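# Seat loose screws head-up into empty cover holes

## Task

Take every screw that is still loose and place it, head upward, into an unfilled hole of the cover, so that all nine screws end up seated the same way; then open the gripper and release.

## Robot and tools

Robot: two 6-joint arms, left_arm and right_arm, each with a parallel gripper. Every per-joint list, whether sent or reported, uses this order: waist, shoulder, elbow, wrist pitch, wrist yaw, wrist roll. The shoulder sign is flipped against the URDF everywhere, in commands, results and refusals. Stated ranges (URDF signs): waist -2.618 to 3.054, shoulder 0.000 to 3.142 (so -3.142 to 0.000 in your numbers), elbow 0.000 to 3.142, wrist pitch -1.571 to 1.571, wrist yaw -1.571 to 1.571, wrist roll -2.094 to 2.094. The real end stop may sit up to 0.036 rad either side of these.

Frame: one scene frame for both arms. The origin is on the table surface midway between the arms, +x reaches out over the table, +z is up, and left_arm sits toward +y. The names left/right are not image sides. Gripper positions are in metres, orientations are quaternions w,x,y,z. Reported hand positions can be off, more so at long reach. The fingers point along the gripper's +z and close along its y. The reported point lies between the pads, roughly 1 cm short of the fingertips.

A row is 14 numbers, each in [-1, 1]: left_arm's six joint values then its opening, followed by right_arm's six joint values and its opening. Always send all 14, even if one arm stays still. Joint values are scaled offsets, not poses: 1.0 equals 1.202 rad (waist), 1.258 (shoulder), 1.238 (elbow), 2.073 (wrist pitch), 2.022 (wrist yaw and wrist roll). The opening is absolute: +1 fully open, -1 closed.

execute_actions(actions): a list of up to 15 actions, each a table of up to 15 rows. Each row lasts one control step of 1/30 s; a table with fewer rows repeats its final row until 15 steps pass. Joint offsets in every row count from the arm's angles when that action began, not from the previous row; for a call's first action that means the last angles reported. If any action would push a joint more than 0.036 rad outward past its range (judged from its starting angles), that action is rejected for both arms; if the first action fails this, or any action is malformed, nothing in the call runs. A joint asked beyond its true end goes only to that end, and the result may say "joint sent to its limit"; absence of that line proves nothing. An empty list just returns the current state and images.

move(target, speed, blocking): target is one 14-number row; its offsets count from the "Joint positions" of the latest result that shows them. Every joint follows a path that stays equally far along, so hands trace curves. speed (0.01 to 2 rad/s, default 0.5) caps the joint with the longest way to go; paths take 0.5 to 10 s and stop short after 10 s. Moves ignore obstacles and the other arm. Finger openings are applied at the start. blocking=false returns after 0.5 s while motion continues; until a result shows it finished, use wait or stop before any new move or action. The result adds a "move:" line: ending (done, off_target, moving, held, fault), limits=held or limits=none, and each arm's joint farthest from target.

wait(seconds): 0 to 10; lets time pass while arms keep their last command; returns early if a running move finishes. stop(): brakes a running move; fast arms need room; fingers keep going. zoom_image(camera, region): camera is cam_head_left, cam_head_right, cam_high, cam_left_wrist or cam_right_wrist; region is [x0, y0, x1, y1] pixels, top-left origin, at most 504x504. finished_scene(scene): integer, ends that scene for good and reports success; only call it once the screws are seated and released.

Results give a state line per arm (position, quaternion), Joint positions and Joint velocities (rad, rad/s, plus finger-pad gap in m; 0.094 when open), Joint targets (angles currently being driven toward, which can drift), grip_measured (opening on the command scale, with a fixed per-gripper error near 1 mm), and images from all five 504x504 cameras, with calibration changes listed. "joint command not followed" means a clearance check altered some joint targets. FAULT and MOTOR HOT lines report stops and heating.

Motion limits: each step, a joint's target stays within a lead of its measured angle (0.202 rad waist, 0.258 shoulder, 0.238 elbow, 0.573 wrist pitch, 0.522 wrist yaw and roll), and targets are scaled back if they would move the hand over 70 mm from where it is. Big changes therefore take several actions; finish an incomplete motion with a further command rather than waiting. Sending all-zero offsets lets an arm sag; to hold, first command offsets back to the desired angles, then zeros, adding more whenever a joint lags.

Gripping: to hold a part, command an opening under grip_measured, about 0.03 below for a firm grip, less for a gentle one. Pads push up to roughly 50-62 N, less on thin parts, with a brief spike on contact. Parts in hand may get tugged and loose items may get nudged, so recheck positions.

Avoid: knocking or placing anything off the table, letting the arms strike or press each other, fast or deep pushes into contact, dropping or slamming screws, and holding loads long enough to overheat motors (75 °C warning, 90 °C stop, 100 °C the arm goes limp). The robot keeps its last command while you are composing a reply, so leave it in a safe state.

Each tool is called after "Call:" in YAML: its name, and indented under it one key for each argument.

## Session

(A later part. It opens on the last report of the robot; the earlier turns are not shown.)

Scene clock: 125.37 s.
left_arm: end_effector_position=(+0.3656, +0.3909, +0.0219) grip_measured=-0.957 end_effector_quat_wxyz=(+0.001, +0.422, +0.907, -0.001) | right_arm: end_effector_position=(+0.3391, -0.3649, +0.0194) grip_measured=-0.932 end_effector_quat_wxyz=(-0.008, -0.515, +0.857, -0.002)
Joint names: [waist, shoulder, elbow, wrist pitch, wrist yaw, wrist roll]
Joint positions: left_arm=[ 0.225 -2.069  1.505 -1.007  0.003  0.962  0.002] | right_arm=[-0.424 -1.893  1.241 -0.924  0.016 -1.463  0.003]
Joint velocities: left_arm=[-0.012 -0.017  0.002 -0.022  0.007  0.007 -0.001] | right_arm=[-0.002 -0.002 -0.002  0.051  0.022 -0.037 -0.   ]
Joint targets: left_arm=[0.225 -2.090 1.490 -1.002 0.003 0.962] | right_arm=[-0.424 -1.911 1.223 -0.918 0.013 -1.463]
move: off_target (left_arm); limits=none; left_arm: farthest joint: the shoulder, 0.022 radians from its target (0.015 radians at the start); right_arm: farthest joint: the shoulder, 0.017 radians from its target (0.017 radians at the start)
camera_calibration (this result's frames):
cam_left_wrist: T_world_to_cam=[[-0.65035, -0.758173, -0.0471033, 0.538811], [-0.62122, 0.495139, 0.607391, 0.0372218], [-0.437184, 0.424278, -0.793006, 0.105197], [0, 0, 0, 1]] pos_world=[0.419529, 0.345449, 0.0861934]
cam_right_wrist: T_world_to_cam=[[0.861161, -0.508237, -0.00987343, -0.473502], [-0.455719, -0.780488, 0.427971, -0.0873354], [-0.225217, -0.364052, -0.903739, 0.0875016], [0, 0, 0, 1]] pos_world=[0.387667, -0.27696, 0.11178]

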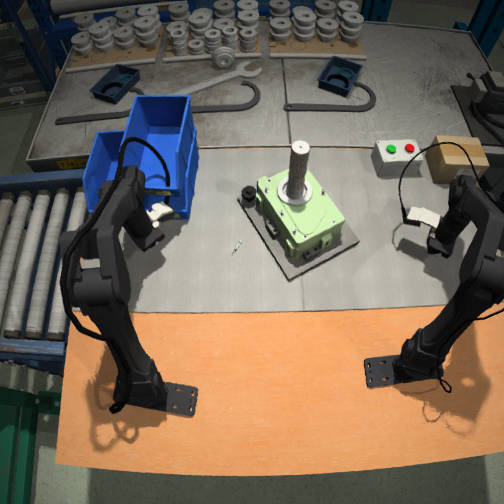

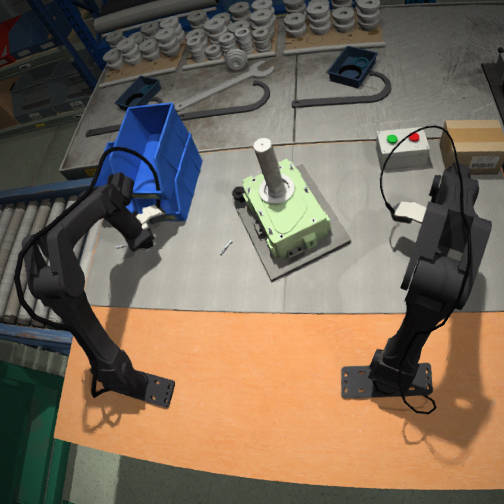

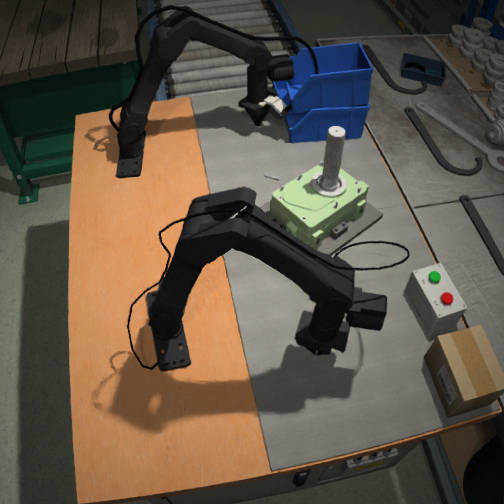

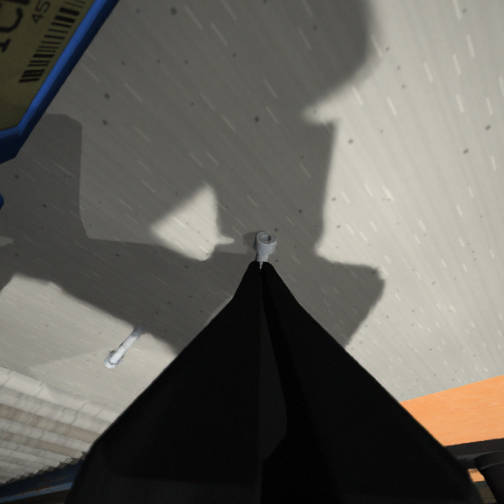

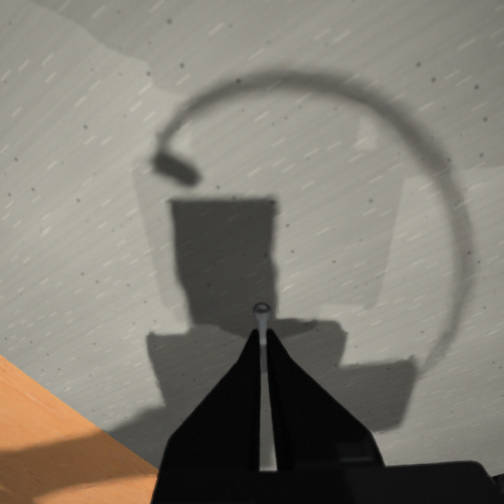

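Call:
move:
  target: [0,0.0,-0.012,0.004,0,0,-0.4,0,0.05,0,0,0,0,-0.965]
  speed: 0.1

Call:
move:
  target: [0,0.162,-0.247,0.160,0,0,-0.4,0,0.2,0.02,0,0,0.2,-0.965]
  speed: 0.15

Scene clock: 138.53 s.
left_arm: end_effector_position=(+0.3658, +0.3909, +0.0219) grip_measured=-0.403 end_effector_quat_wxyz=(+0.001, +0.422, +0.907, -0.001) | right_arm: end_effector_position=(+0.3424, -0.3668, +0.0322) grip_measured=-0.932 end_effector_quat_wxyz=(+0.003, -0.515, +0.857, -0.019)
Joint names: [waist, shoulder, elbow, wrist pitch, wrist yaw, wrist roll]
Joint positions: left_arm=[ 0.225 -2.069  1.505 -1.006  0.003  0.962  0.028] | right_arm=[-0.424 -1.853  1.241 -0.924  0.018 -1.463  0.003]
Joint velocities: left_arm=[-0.022  0.007 -0.012  0.037  0.037  0.037  0.001] | right_arm=[ 0.007  0.022 -0.007 -0.022 -0.066  0.007 -0.001]
Joint targets: left_arm=[0.225 -2.069 1.490 -0.999 0.003 0.962] | right_arm=[-0.424 -1.831 1.241 -0.924 0.016 -1.463]
move: off_target (right_arm); limits=none; left_arm: farthest joint: the elbow, 0.014 radians from its target (0.014 radians at the start); right_arm: farthest joint: the shoulder, 0.023 radians from its target (0.063 radians at the start)
camera_calibration (this result's frames):
cam_left_wrist: T_world_to_cam=[[-0.650314, -0.758169, -0.0476494, 0.538944], [-0.621681, 0.495097, 0.606952, 0.0375255], [-0.436582, 0.424333, -0.793308, 0.105037], [0, 0, 0, 1]] pos_world=[0.419669, 0.345462, 0.0862311]
cam_right_wrist: T_world_to_cam=[[0.860764, -0.50809, 0.0304919, -0.478274], [-0.471337, -0.773019, 0.424598, -0.0845178], [-0.192163, -0.379851, -0.904868, 0.0820242], [0, 0, 0, 1]] pos_world=[0.387607, -0.277183, 0.124691]

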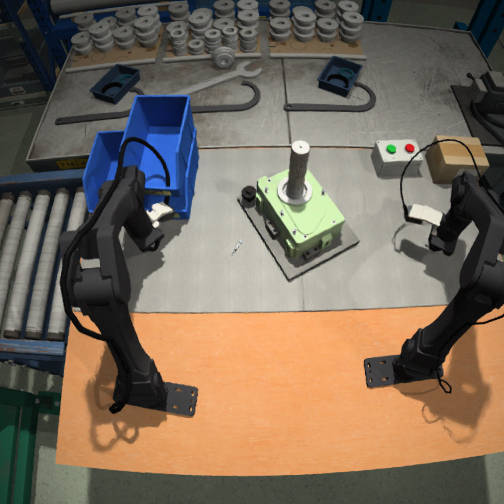

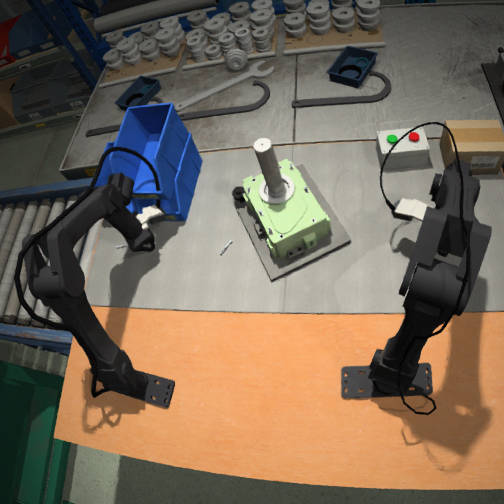

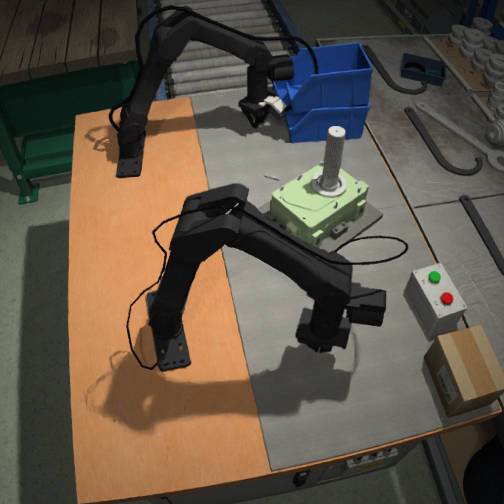

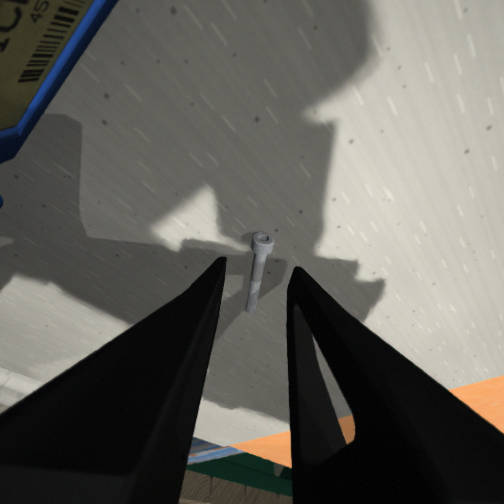

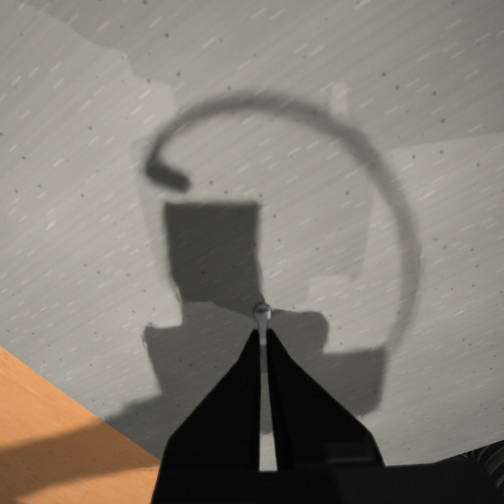

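Scene clock: 141.80 s.
left_arm: end_effector_position=(+0.3632, +0.3907, +0.0201) grip_measured=-0.403 end_effector_quat_wxyz=(+0.090, +0.420, +0.902, +0.051) | right_arm: end_effector_position=(+0.3528, -0.3714, +0.1060) grip_measured=-0.932 end_effector_quat_wxyz=(+0.091, -0.332, +0.934, -0.094)
Joint names: [waist, shoulder, elbow, wrist pitch, wrist yaw, wrist roll]
Joint positions: left_arm=[ 0.225 -1.889  1.215 -0.689  0.003  0.962  0.028] | right_arm=[-0.424 -1.625  1.241 -0.924  0.021 -1.066  0.003]
Joint velocities: left_arm=[-0.022  0.017  0.022 -0.037 -0.066 -0.051 -0.   ] | right_arm=[-0.012  0.007 -0.017  0.007 -0.007  0.022 -0.   ]
Joint targets: left_arm=[0.225 -1.865 1.199 -0.674 0.003 0.962] | right_arm=[-0.424 -1.601 1.265 -0.924 0.018 -1.058]
move: off_target (left_arm, right_arm); limits=none; left_arm: farthest joint: the shoulder, 0.024 radians from its target (0.203 radians at the start); right_arm: farthest joint: the elbow, 0.025 radians from its target (0.025 radians at the start)
camera_calibration (this result's frames):
cam_left_wrist: T_world_to_cam=[[-0.625389, -0.755923, -0.193572, 0.529982], [-0.733588, 0.485009, 0.476041, 0.0843136], [-0.265966, 0.439712, -0.857855, 0.0359034], [0, 0, 0, 1]] pos_world=[0.402845, 0.343945, 0.0932527]
cam_right_wrist: T_world_to_cam=[[0.569796, -0.79026, 0.225438, -0.514646], [-0.813382, -0.5032, 0.291889, 0.120393], [-0.117228, -0.349684, -0.929505, 0.136399], [0, 0, 0, 1]] pos_world=[0.407159, -0.298425, 0.207663]

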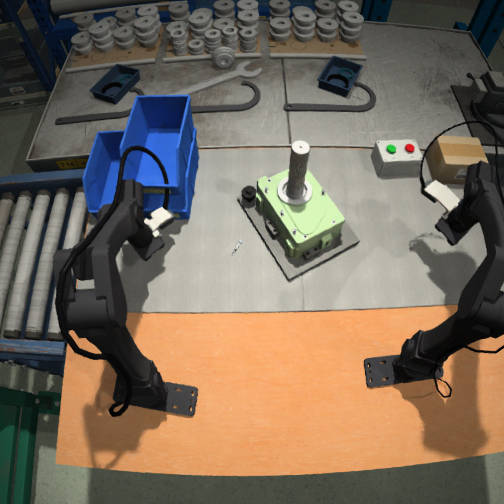

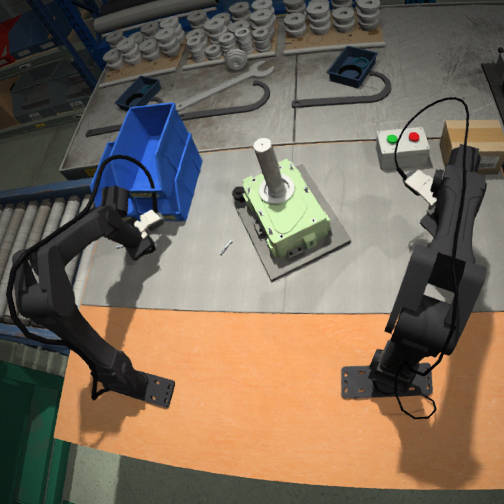

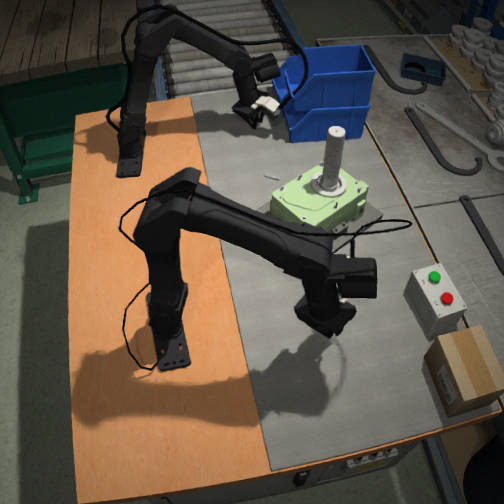

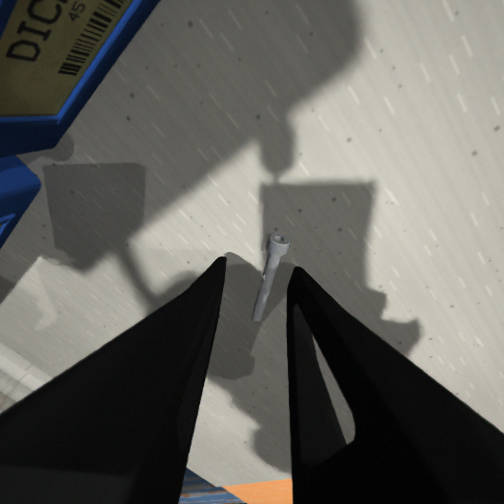

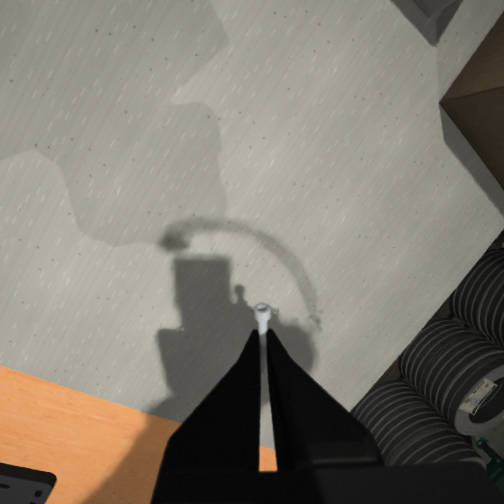

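Call:
move:
  target: [-0.012,-0.022,-0.012,0.005,0,0.04,-0.75,0,0.015,0.015,0,0,0,-0.965]
  speed: 0.05

Call:
move:
  target: [0,-0.024,-0.012,0.005,0,0,-0.75,0,0.015,0.015,0,0,0,-0.965]
  speed: 0.03

Call:
move:
  target: [0,-0.014,-0.012,0.005,0,0,-0.96,0,0.015,0.015,0,0,0,-0.965]

Scene clock: 150.93 s.
left_arm: end_effector_position=(+0.3628, +0.3891, +0.0173) grip_measured=-0.747 end_effector_quat_wxyz=(+0.085, +0.454, +0.885, +0.052) | right_arm: end_effector_position=(+0.3527, -0.3716, +0.1060) grip_measured=-0.932 end_effector_quat_wxyz=(+0.091, -0.332, +0.934, -0.095)
Joint names: [waist, shoulder, elbow, wrist pitch, wrist yaw, wrist roll]
Joint positions: left_arm=[ 0.22  -1.897  1.215 -0.688  0.002  1.033  0.012] | right_arm=[-0.424 -1.625  1.241 -0.924  0.022 -1.065  0.003]
Joint velocities: left_arm=[ 0.002  0.027 -0.002  0.037 -0.007 -0.007 -0.   ] | right_arm=[ 0.007  0.002 -0.007 -0.066  0.007 -0.051 -0.001]
Joint targets: left_arm=[0.210 -1.917 1.200 -0.679 0.003 1.042] | right_arm=[-0.424 -1.606 1.259 -0.924 0.021 -1.066]
move: done; limits=none; left_arm: farthest joint: the shoulder, 0.019 radians from its target (0.027 radians at the start); right_arm: farthest joint: the shoulder, 0.019 radians from its target (0.019 radians at the start)
camera_calibration (this result's frames):
cam_left_wrist: T_world_to_cam=[[-0.680912, -0.704761, -0.199175, 0.528329], [-0.692206, 0.530497, 0.489308, 0.0532132], [-0.239183, 0.471047, -0.849062, 0.0119968], [0, 0, 0, 1]] pos_world=[0.39945, 0.338465, 0.0893786]
cam_right_wrist: T_world_to_cam=[[0.569352, -0.790427, 0.225971, -0.514715], [-0.81361, -0.502385, 0.292658, 0.120536], [-0.117801, -0.350477, -0.929133, 0.136196], [0, 0, 0, 1]] pos_world=[0.407168, -0.298555, 0.207579]

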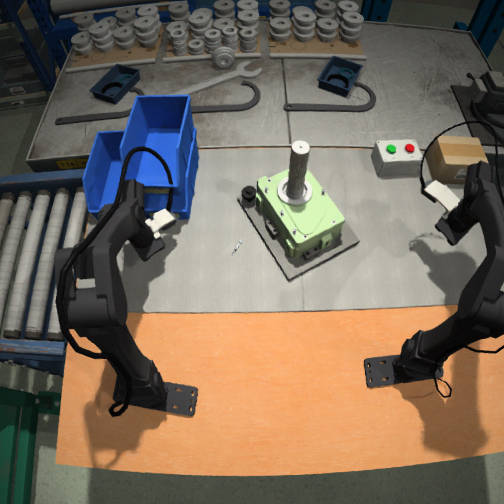

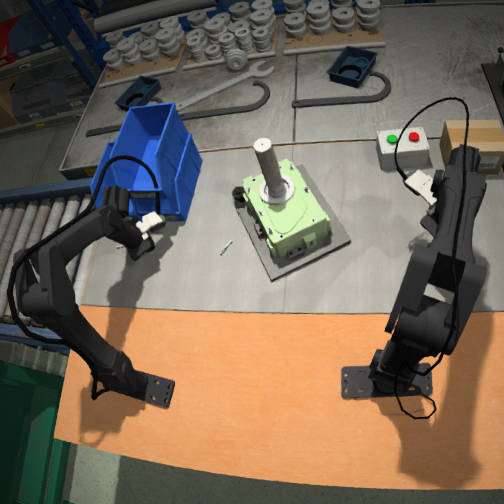

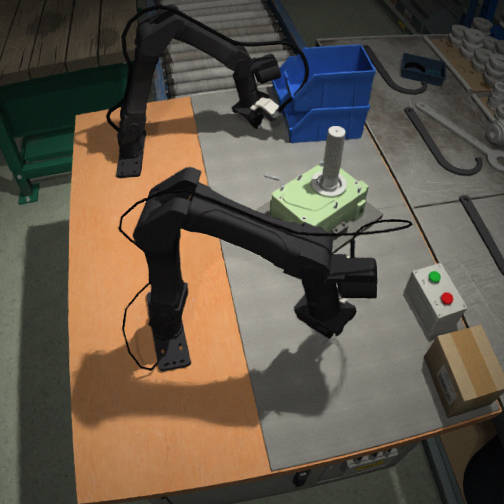

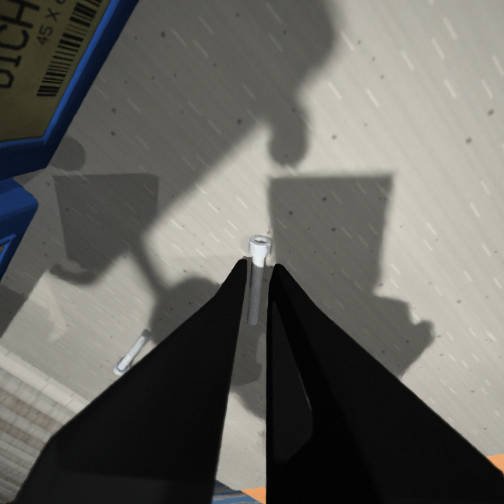

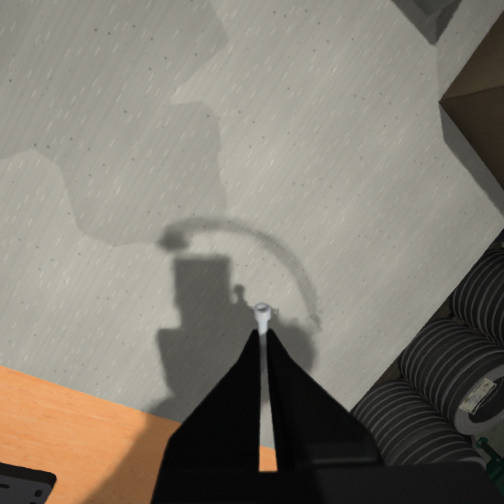

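Scene clock: 152.17 s.
left_arm: end_effector_position=(+0.3628, +0.3891, +0.0173) grip_measured=-0.747 end_effector_quat_wxyz=(+0.085, +0.454, +0.885, +0.052) | right_arm: end_effector_position=(+0.3526, -0.3719, +0.1060) grip_measured=-0.932 end_effector_quat_wxyz=(+0.090, -0.332, +0.934, -0.095)
Joint names: [waist, shoulder, elbow, wrist pitch, wrist yaw, wrist roll]
Joint positions: left_arm=[ 0.22  -1.897  1.215 -0.688  0.002  1.033  0.012] | right_arm=[-0.424 -1.625  1.241 -0.924  0.024 -1.065  0.003]
Joint velocities: left_arm=[-0.012  0.022  0.007 -0.007 -0.022 -0.037 -0.   ] | right_arm=[ 0.017  0.027  0.002  0.022  0.022 -0.037 -0.001]
Joint targets: left_arm=[0.220 -1.927 1.200 -0.678 0.002 1.032] | right_arm=[-0.424 -1.606 1.259 -0.924 0.022 -1.065]
move: off_target (left_arm); limits=none; left_arm: farthest joint: the shoulder, 0.030 radians from its target (0.030 radians at the start); right_arm: farthest joint: the shoulder, 0.019 radians from its target (0.019 radians at the start)
camera_calibration (this result's frames):
cam_left_wrist: T_world_to_cam=[[-0.680912, -0.704761, -0.199175, 0.528329], [-0.692206, 0.530497, 0.489308, 0.0532132], [-0.239183, 0.471047, -0.849062, 0.0119968], [0, 0, 0, 1]] pos_world=[0.39945, 0.338465, 0.0893786]
cam_right_wrist: T_world_to_cam=[[0.569163, -0.790343, 0.226741, -0.51484], [-0.813648, -0.501662, 0.29379, 0.120487], [-0.118447, -0.351702, -0.928588, 0.135816], [0, 0, 0, 1]] pos_world=[0.40715, -0.29869, 0.207455]

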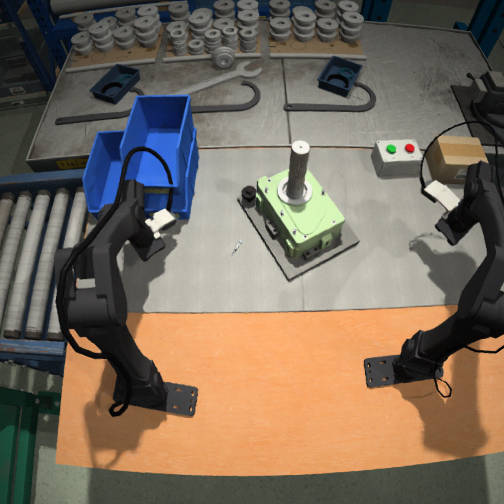

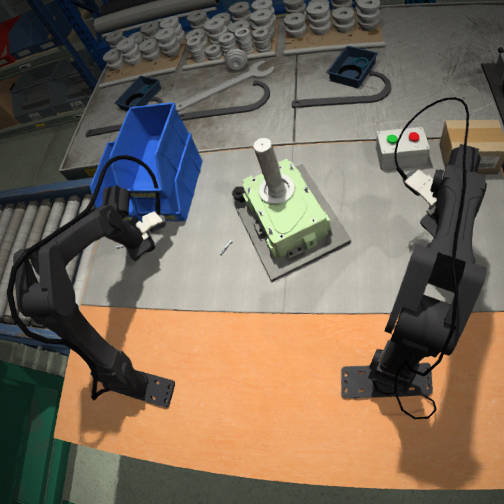

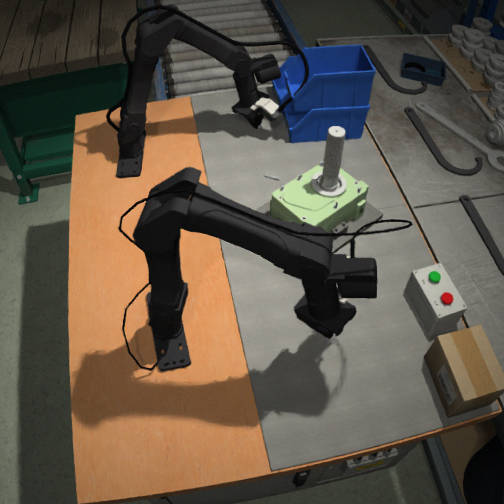

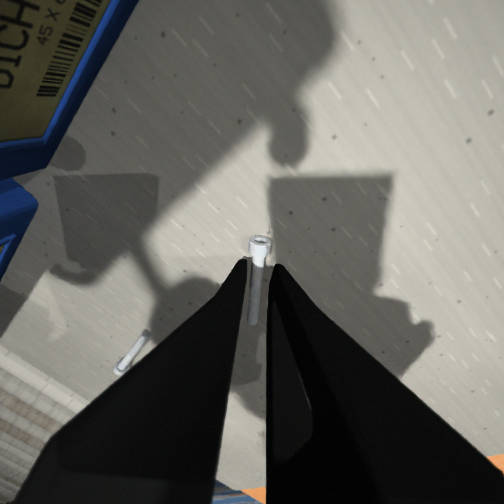

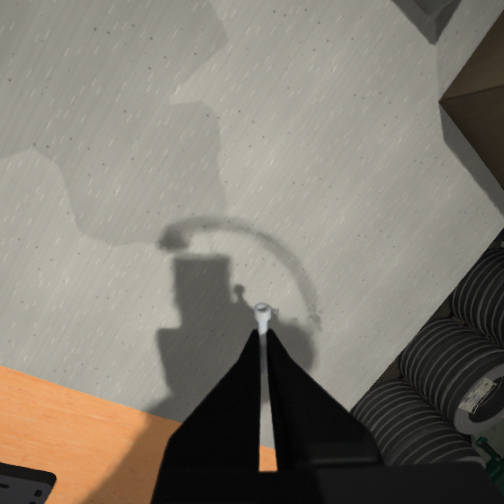

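Scene clock: 152.87 s.
left_arm: end_effector_position=(+0.3628, +0.3891, +0.0173) grip_measured=-0.929 end_effector_quat_wxyz=(+0.085, +0.454, +0.885, +0.052) | right_arm: end_effector_position=(+0.3525, -0.3721, +0.1060) grip_measured=-0.932 end_effector_quat_wxyz=(+0.090, -0.332, +0.934, -0.096)
Joint names: [waist, shoulder, elbow, wrist pitch, wrist yaw, wrist roll]
Joint positions: left_arm=[ 0.22  -1.897  1.215 -0.688  0.002  1.033  0.003] | right_arm=[-0.424 -1.625  1.241 -0.924  0.025 -1.065  0.003]
Joint velocities: left_arm=[-0.012 -0.002  0.002  0.051 -0.051  0.081  0.001] | right_arm=[ 0.012 -0.017 -0.012  0.022 -0.022 -0.022  0.001]
Joint targets: left_arm=[0.220 -1.915 1.200 -0.678 0.002 1.033] | right_arm=[-0.424 -1.606 1.259 -0.924 0.024 -1.065]
move: done; limits=none; left_arm: farthest joint: the shoulder, 0.017 radians from its target (0.017 radians at the start); right_arm: farthest joint: the shoulder, 0.019 radians from its target (0.019 radians at the start)
camera_calibration (this result's frames):
cam_left_wrist: T_world_to_cam=[[-0.680912, -0.704761, -0.199175, 0.528329], [-0.692206, 0.530497, 0.489308, 0.0532132], [-0.239183, 0.471047, -0.849062, 0.0119968], [0, 0, 0, 1]] pos_world=[0.39945, 0.338465, 0.0893786]
cam_right_wrist: T_world_to_cam=[[0.569022, -0.790278, 0.227319, -0.514935], [-0.813676, -0.501118, 0.294638, 0.120451], [-0.118932, -0.35262, -0.928178, 0.135531], [0, 0, 0, 1]] pos_world=[0.407136, -0.298791, 0.207362]

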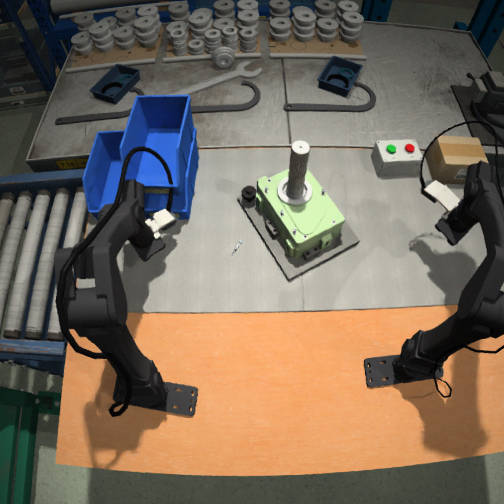

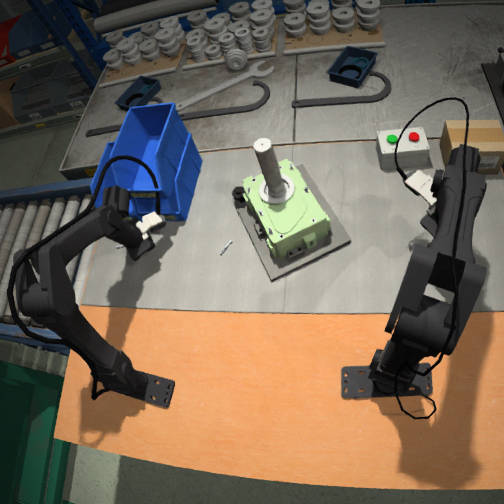

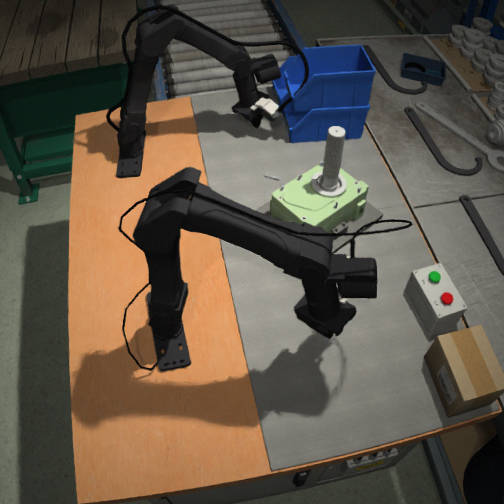

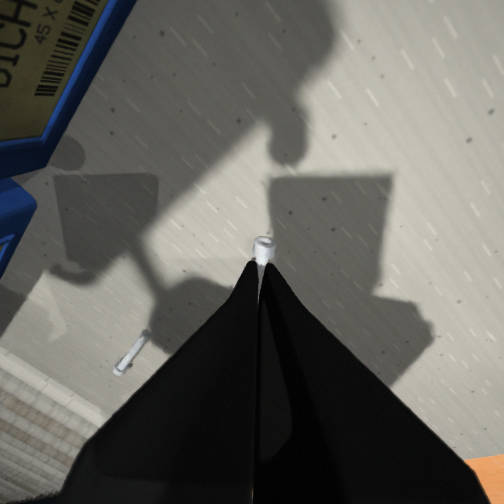

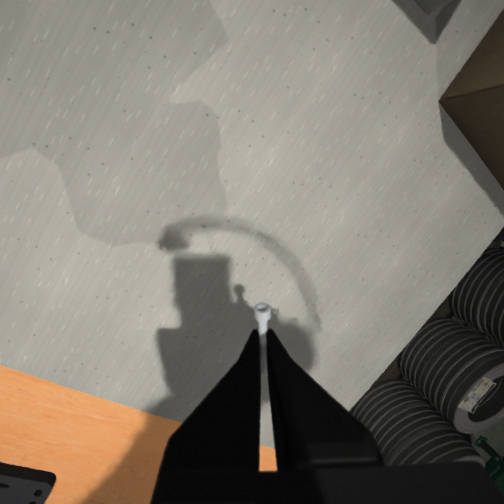

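Call:
move:
  target: [-0.43,0.29,-0.18,0.05,0,-0.3,-0.96,0.27,-0.06,-0.19,0.83,-0.314,0.514,-0.965]
  speed: 0.5

Scene clock: 179.07 s.
left_arm: end_effector_position=(+0.3092, +0.2089, +0.0794) grip_measured=-0.929 end_effector_quat_wxyz=(+0.210, +0.408, +0.888, +0.001) | right_arm: end_effector_position=(+0.5320, -0.1695, +0.3053) grip_measured=-0.932 end_effector_quat_wxyz=(+0.725, -0.214, +0.634, +0.162)
Joint names: [waist, shoulder, elbow, wrist pitch, wrist yaw, wrist roll]
Joint positions: left_arm=[-0.29  -1.557  1.008 -0.6    0.001  0.437  0.003] | right_arm=[-0.109 -1.687  1.026  0.789 -0.605 -0.032  0.003]
Joint velocities: left_arm=[-0.007  0.002 -0.012 -0.022  0.022  0.007 -0.001] | right_arm=[-0.002 -0.002 -0.017 -0.037 -0.066 -0.007 -0.   ]
Joint targets: left_arm=[-0.297 -1.532 0.992 -0.584 0.002 0.426] | right_arm=[-0.100 -1.701 1.005 0.797 -0.610 -0.026]
move: off_target (left_arm); limits=none; left_arm: farthest joint: the shoulder, 0.024 radians from its target (0.365 radians at the start); right_arm: farthest joint: the elbow, 0.020 radians from its target (0.235 radians at the start)
camera_calibration (this result's frames):
cam_left_wrist: T_world_to_cam=[[-0.602987, -0.782641, -0.154533, 0.365775], [-0.791458, 0.562616, 0.238866, 0.125115], [-0.100004, 0.26634, -0.958677, 0.145263], [0, 0, 0, 1]] pos_world=[0.334108, 0.177189, 0.165899]
cam_right_wrist: T_world_to_cam=[[0.516976, -0.85384, 0.0607683, -0.434545], [-0.240148, -0.21281, -0.947122, 0.432121], [0.821623, 0.475046, -0.315066, -0.133965], [0, 0, 0, 1]] pos_world=[0.438491, -0.215433, 0.39347]

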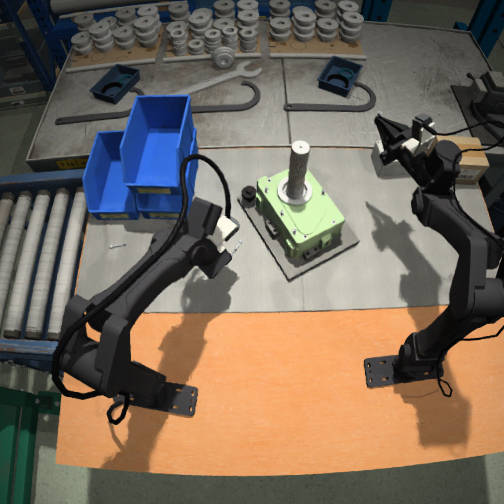

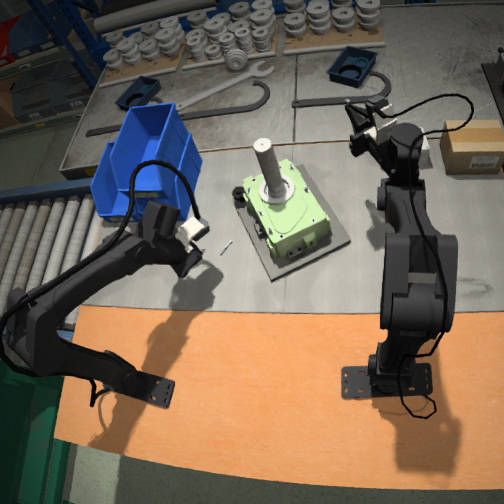

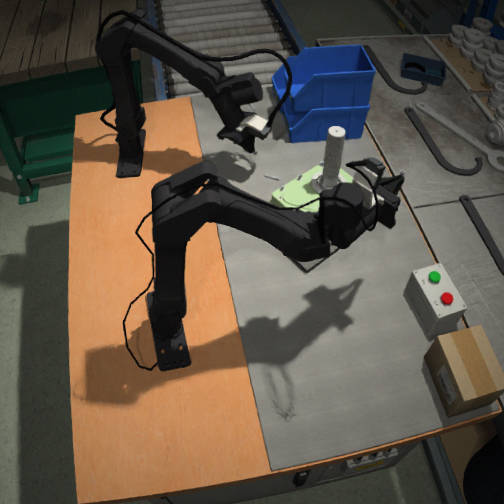

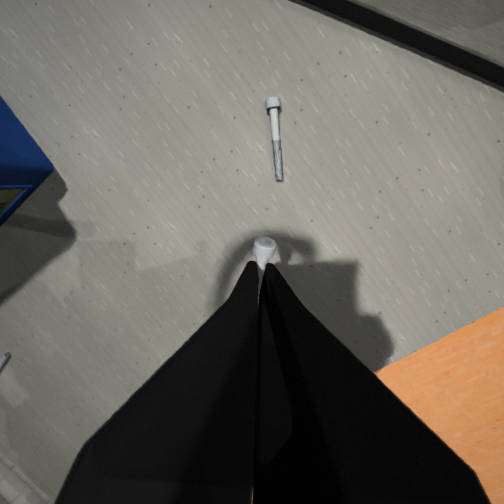

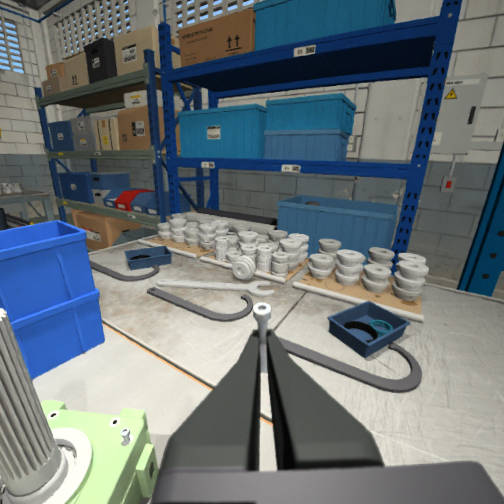

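Call:
move:
  target: [-0.302,0.25,-0.248,0.75,0,-0.2,-0.96,0.235,-0.27,-0.015,0.08,0,0,-0.965]
  speed: 0.5

Scene clock: 196.03 s.
left_arm: end_effector_position=(+0.2749, +0.0678, +0.3896) grip_measured=-0.929 end_effector_quat_wxyz=(+0.776, +0.222, +0.509, -0.300) | right_arm: end_effector_position=(+0.5323, -0.0283, +0.1757) grip_measured=-0.932 end_effector_quat_wxyz=(+0.639, -0.288, +0.659, +0.273)
Joint names: [waist, shoulder, elbow, wrist pitch, wrist yaw, wrist roll]
Joint positions: left_arm=[-0.645 -1.265  0.718  0.94   0.001  0.042  0.003] | right_arm=[ 0.165 -2.016  1.026  0.947 -0.605 -0.032  0.003]
Joint velocities: left_arm=[ 0.002  0.012 -0.002 -0.022 -0.022  0.007  0.   ] | right_arm=[-0.007 -0.002 -0.007 -0.066  0.066  0.007  0.   ]
Joint targets: left_arm=[-0.653 -1.242 0.702 0.955 0.001 0.032] | right_arm=[0.174 -2.027 1.007 0.955 -0.605 -0.033]
move: off_target (left_arm); limits=none; left_arm: farthest joint: the shoulder, 0.022 radians from its target (0.314 radians at the start); right_arm: farthest joint: the elbow, 0.018 radians from its target (0.018 radians at the start)
camera_calibration (this result's frames):
cam_left_wrist: T_world_to_cam=[[-0.698396, -0.703907, 0.129452, 0.192868], [-0.273841, 0.0956992, -0.957002, 0.458538], [0.661252, -0.703815, -0.259595, 0.0608776], [0, 0, 0, 1]] pos_world=[0.220009, 0.134726, 0.429658]
cam_right_wrist: T_world_to_cam=[[0.730886, -0.681475, -0.0373909, -0.398011], [-0.327779, -0.302436, -0.895038, 0.374497], [0.598638, 0.666427, -0.44442, -0.0952641], [0, 0, 0, 1]] pos_world=[0.470681, -0.0944864, 0.277969]

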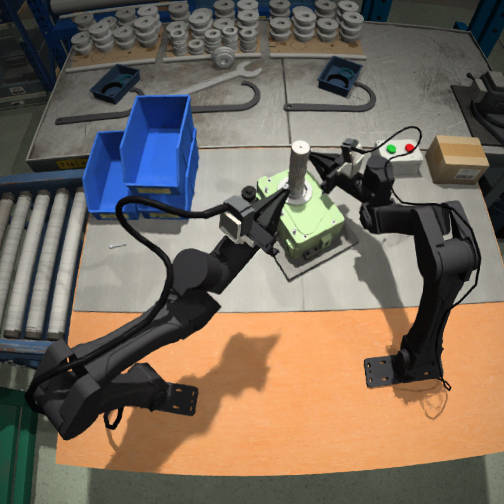

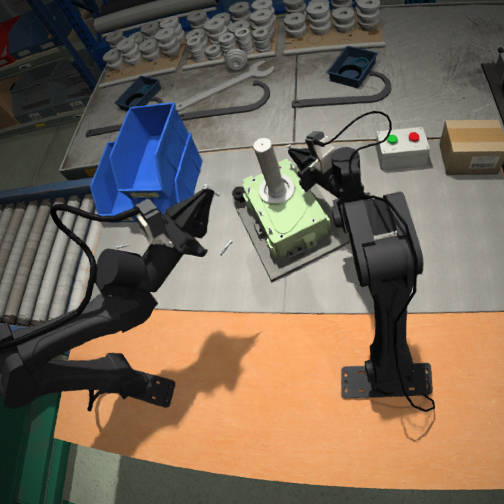

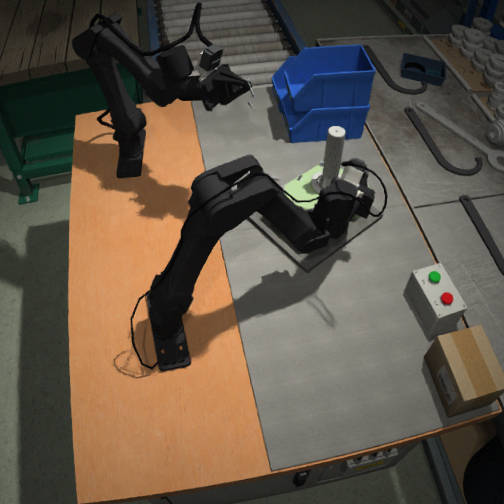

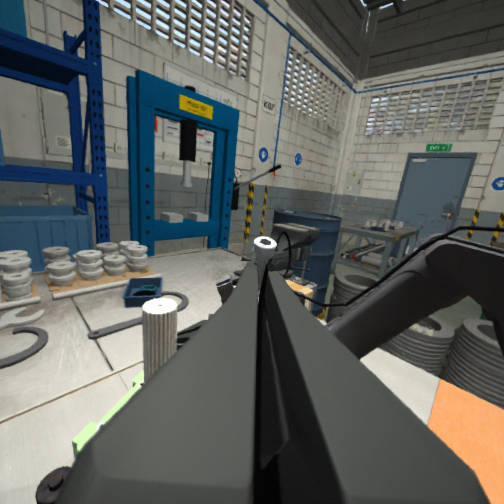

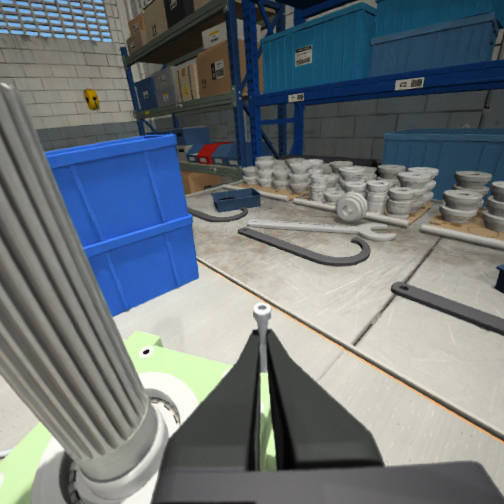

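Call:
move:
  target: [0.39,-0.3,0.2,0.02,0.30,0,-0.96,0.005,-0.008,-0.012,0.004,0,0,-0.965]
  speed: 0.4

Scene clock: 211.63 s.
left_arm: end_effector_position=(+0.4004, +0.1148, +0.3295) grip_measured=-0.929 end_effector_quat_wxyz=(+0.729, +0.335, +0.527, -0.281) | right_arm: end_effector_position=(+0.5323, -0.0283, +0.1759) grip_measured=-0.932 end_effector_quat_wxyz=(+0.639, -0.288, +0.659, +0.273)
Joint names: [waist, shoulder, elbow, wrist pitch, wrist yaw, wrist roll]
Joint positions: left_arm=[-0.18  -1.632  0.937  0.968  0.601  0.042  0.003] | right_arm=[ 0.165 -2.016  1.026  0.948 -0.605 -0.032  0.003]
Joint velocities: left_arm=[ 0.017  0.017 -0.002 -0.037  0.022 -0.007  0.001] | right_arm=[ 0.022 -0.017 -0.002 -0.037 -0.037  0.022  0.001]
Joint targets: left_arm=[-0.176 -1.642 0.966 0.982 0.608 0.042] | right_arm=[0.171 -2.026 1.011 0.956 -0.605 -0.032]
move: off_target (left_arm); limits=none; left_arm: farthest joint: the elbow, 0.029 radians from its target (0.248 radians at the start); right_arm: farthest joint: the elbow, 0.014 radians from its target (0.014 radians at the start)
camera_calibration (this result's frames):
cam_left_wrist: T_world_to_cam=[[-0.768955, -0.638855, -0.0239403, 0.392795], [-0.250085, 0.335055, -0.908403, 0.377869], [0.588359, -0.692534, -0.41741, 0.0752831], [0, 0, 0, 1]] pos_world=[0.352248, 0.176468, 0.384085]
cam_right_wrist: T_world_to_cam=[[0.730913, -0.681469, -0.0369535, -0.3981], [-0.327111, -0.302294, -0.89533, 0.374347], [0.598969, 0.666497, -0.443867, -0.0954675], [0, 0, 0, 1]] pos_world=[0.470612, -0.0945011, 0.278078]

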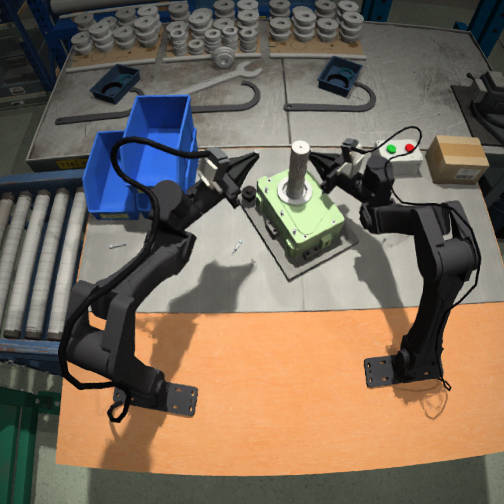

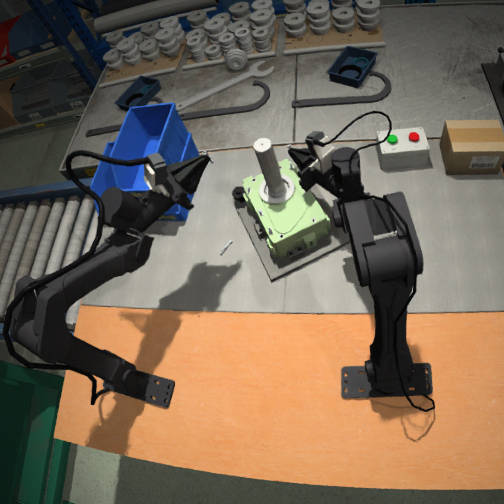

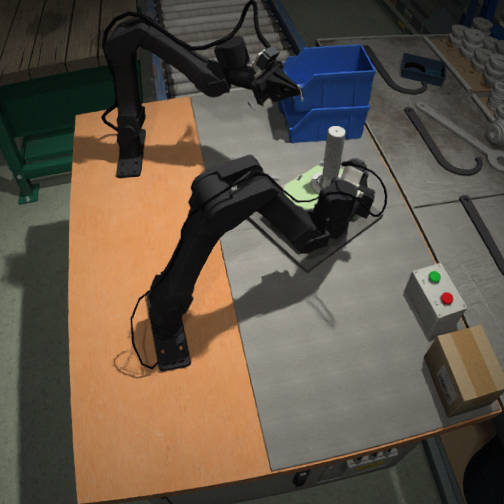

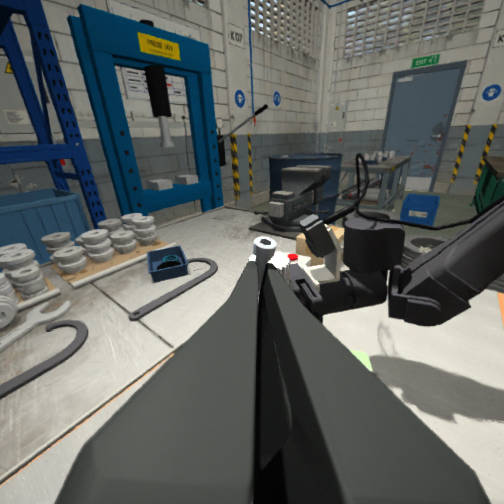

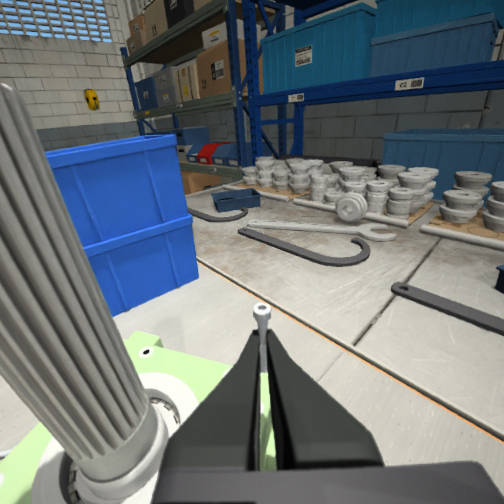

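Call:
move:
  target: [0,-0.486,0.265,0.027,0.004,0,-0.96,0.005,-0.035,-0.012,0.008,0,0,-0.965]
  speed: 0.3

Scene clock: 218.20 s.
left_arm: end_effector_position=(+0.5058, +0.0805, +0.1541) grip_measured=-0.929 end_effector_quat_wxyz=(+0.644, +0.326, +0.624, -0.299) | right_arm: end_effector_position=(+0.5339, -0.0280, +0.1621) grip_measured=-0.932 end_effector_quat_wxyz=(+0.631, -0.286, +0.666, +0.274)
Joint names: [waist, shoulder, elbow, wrist pitch, wrist yaw, wrist roll]
Joint positions: left_arm=[-0.18  -2.237  1.235  1.01   0.602  0.042  0.003] | right_arm=[ 0.165 -2.046  1.026  0.957 -0.605 -0.032  0.003]
Joint velocities: left_arm=[ 0.012  0.012 -0.007 -0.066 -0.037 -0.007 -0.   ] | right_arm=[-0.002  0.012 -0.002  0.007  0.007  0.007  0.   ]
Joint targets: left_arm=[-0.180 -2.244 1.264 1.024 0.609 0.042] | right_arm=[0.171 -2.060 1.011 0.965 -0.605 -0.032]
move: off_target (left_arm); limits=none; left_arm: farthest joint: the elbow, 0.030 radians from its target (0.329 radians at the start); right_arm: farthest joint: the shoulder, 0.014 radians from its target (0.045 radians at the start)
camera_calibration (this result's frames):
cam_left_wrist: T_world_to_cam=[[-0.75789, -0.642036, 0.115727, 0.420762], [-0.463357, 0.404883, -0.788271, 0.340135], [0.459242, -0.651045, -0.604348, 0.00707057], [0, 0, 0, 1]] pos_world=[0.473248, 0.137033, 0.223698]
cam_right_wrist: T_world_to_cam=[[0.729995, -0.681664, -0.0494093, -0.397045], [-0.346064, -0.306322, -0.886796, 0.371205], [0.589362, 0.664455, -0.459513, -0.095186], [0, 0, 0, 1]] pos_world=[0.4744, -0.0936959, 0.265826]

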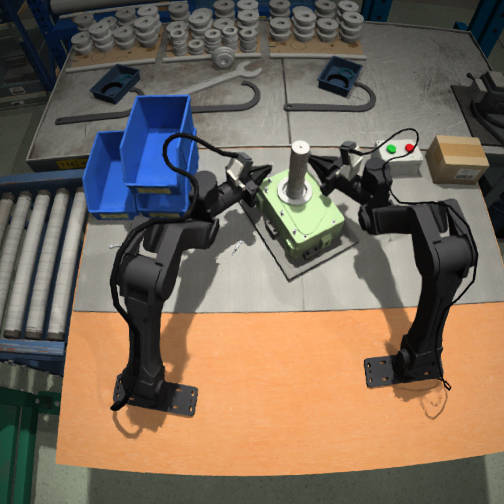

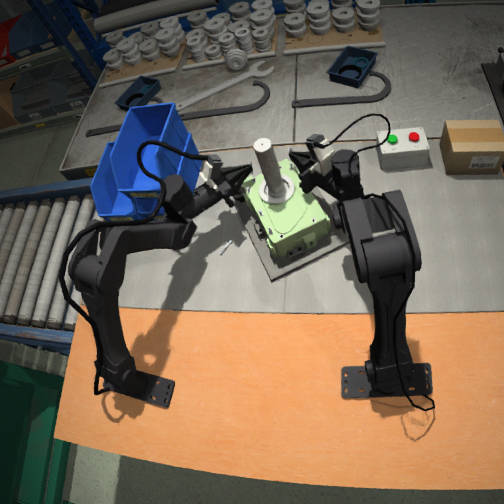

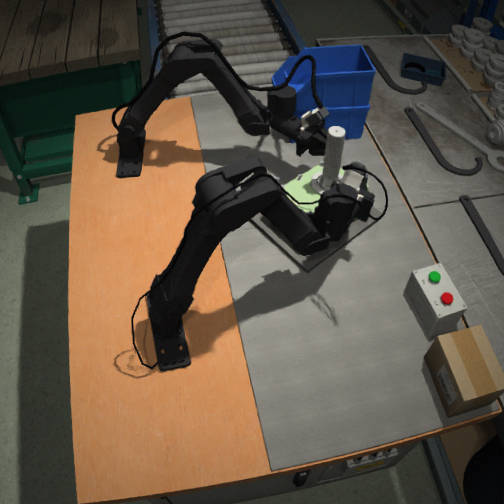

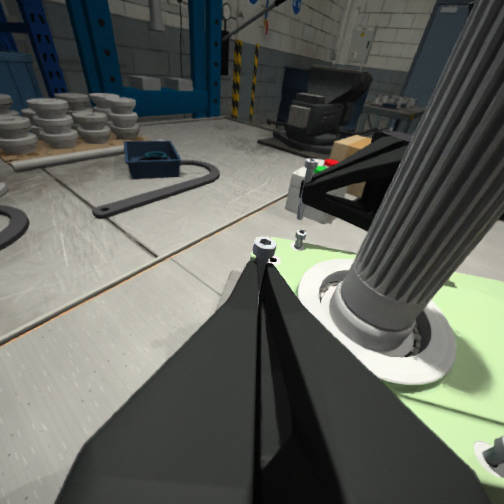

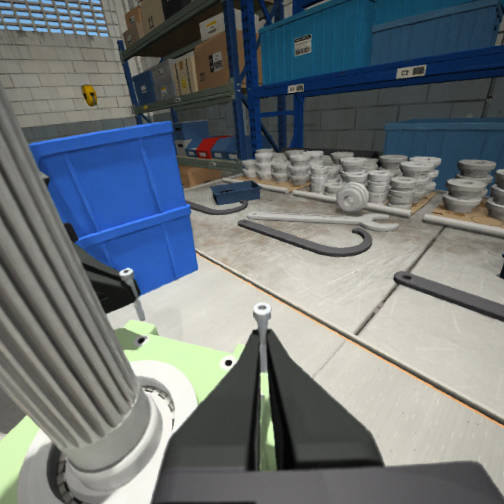

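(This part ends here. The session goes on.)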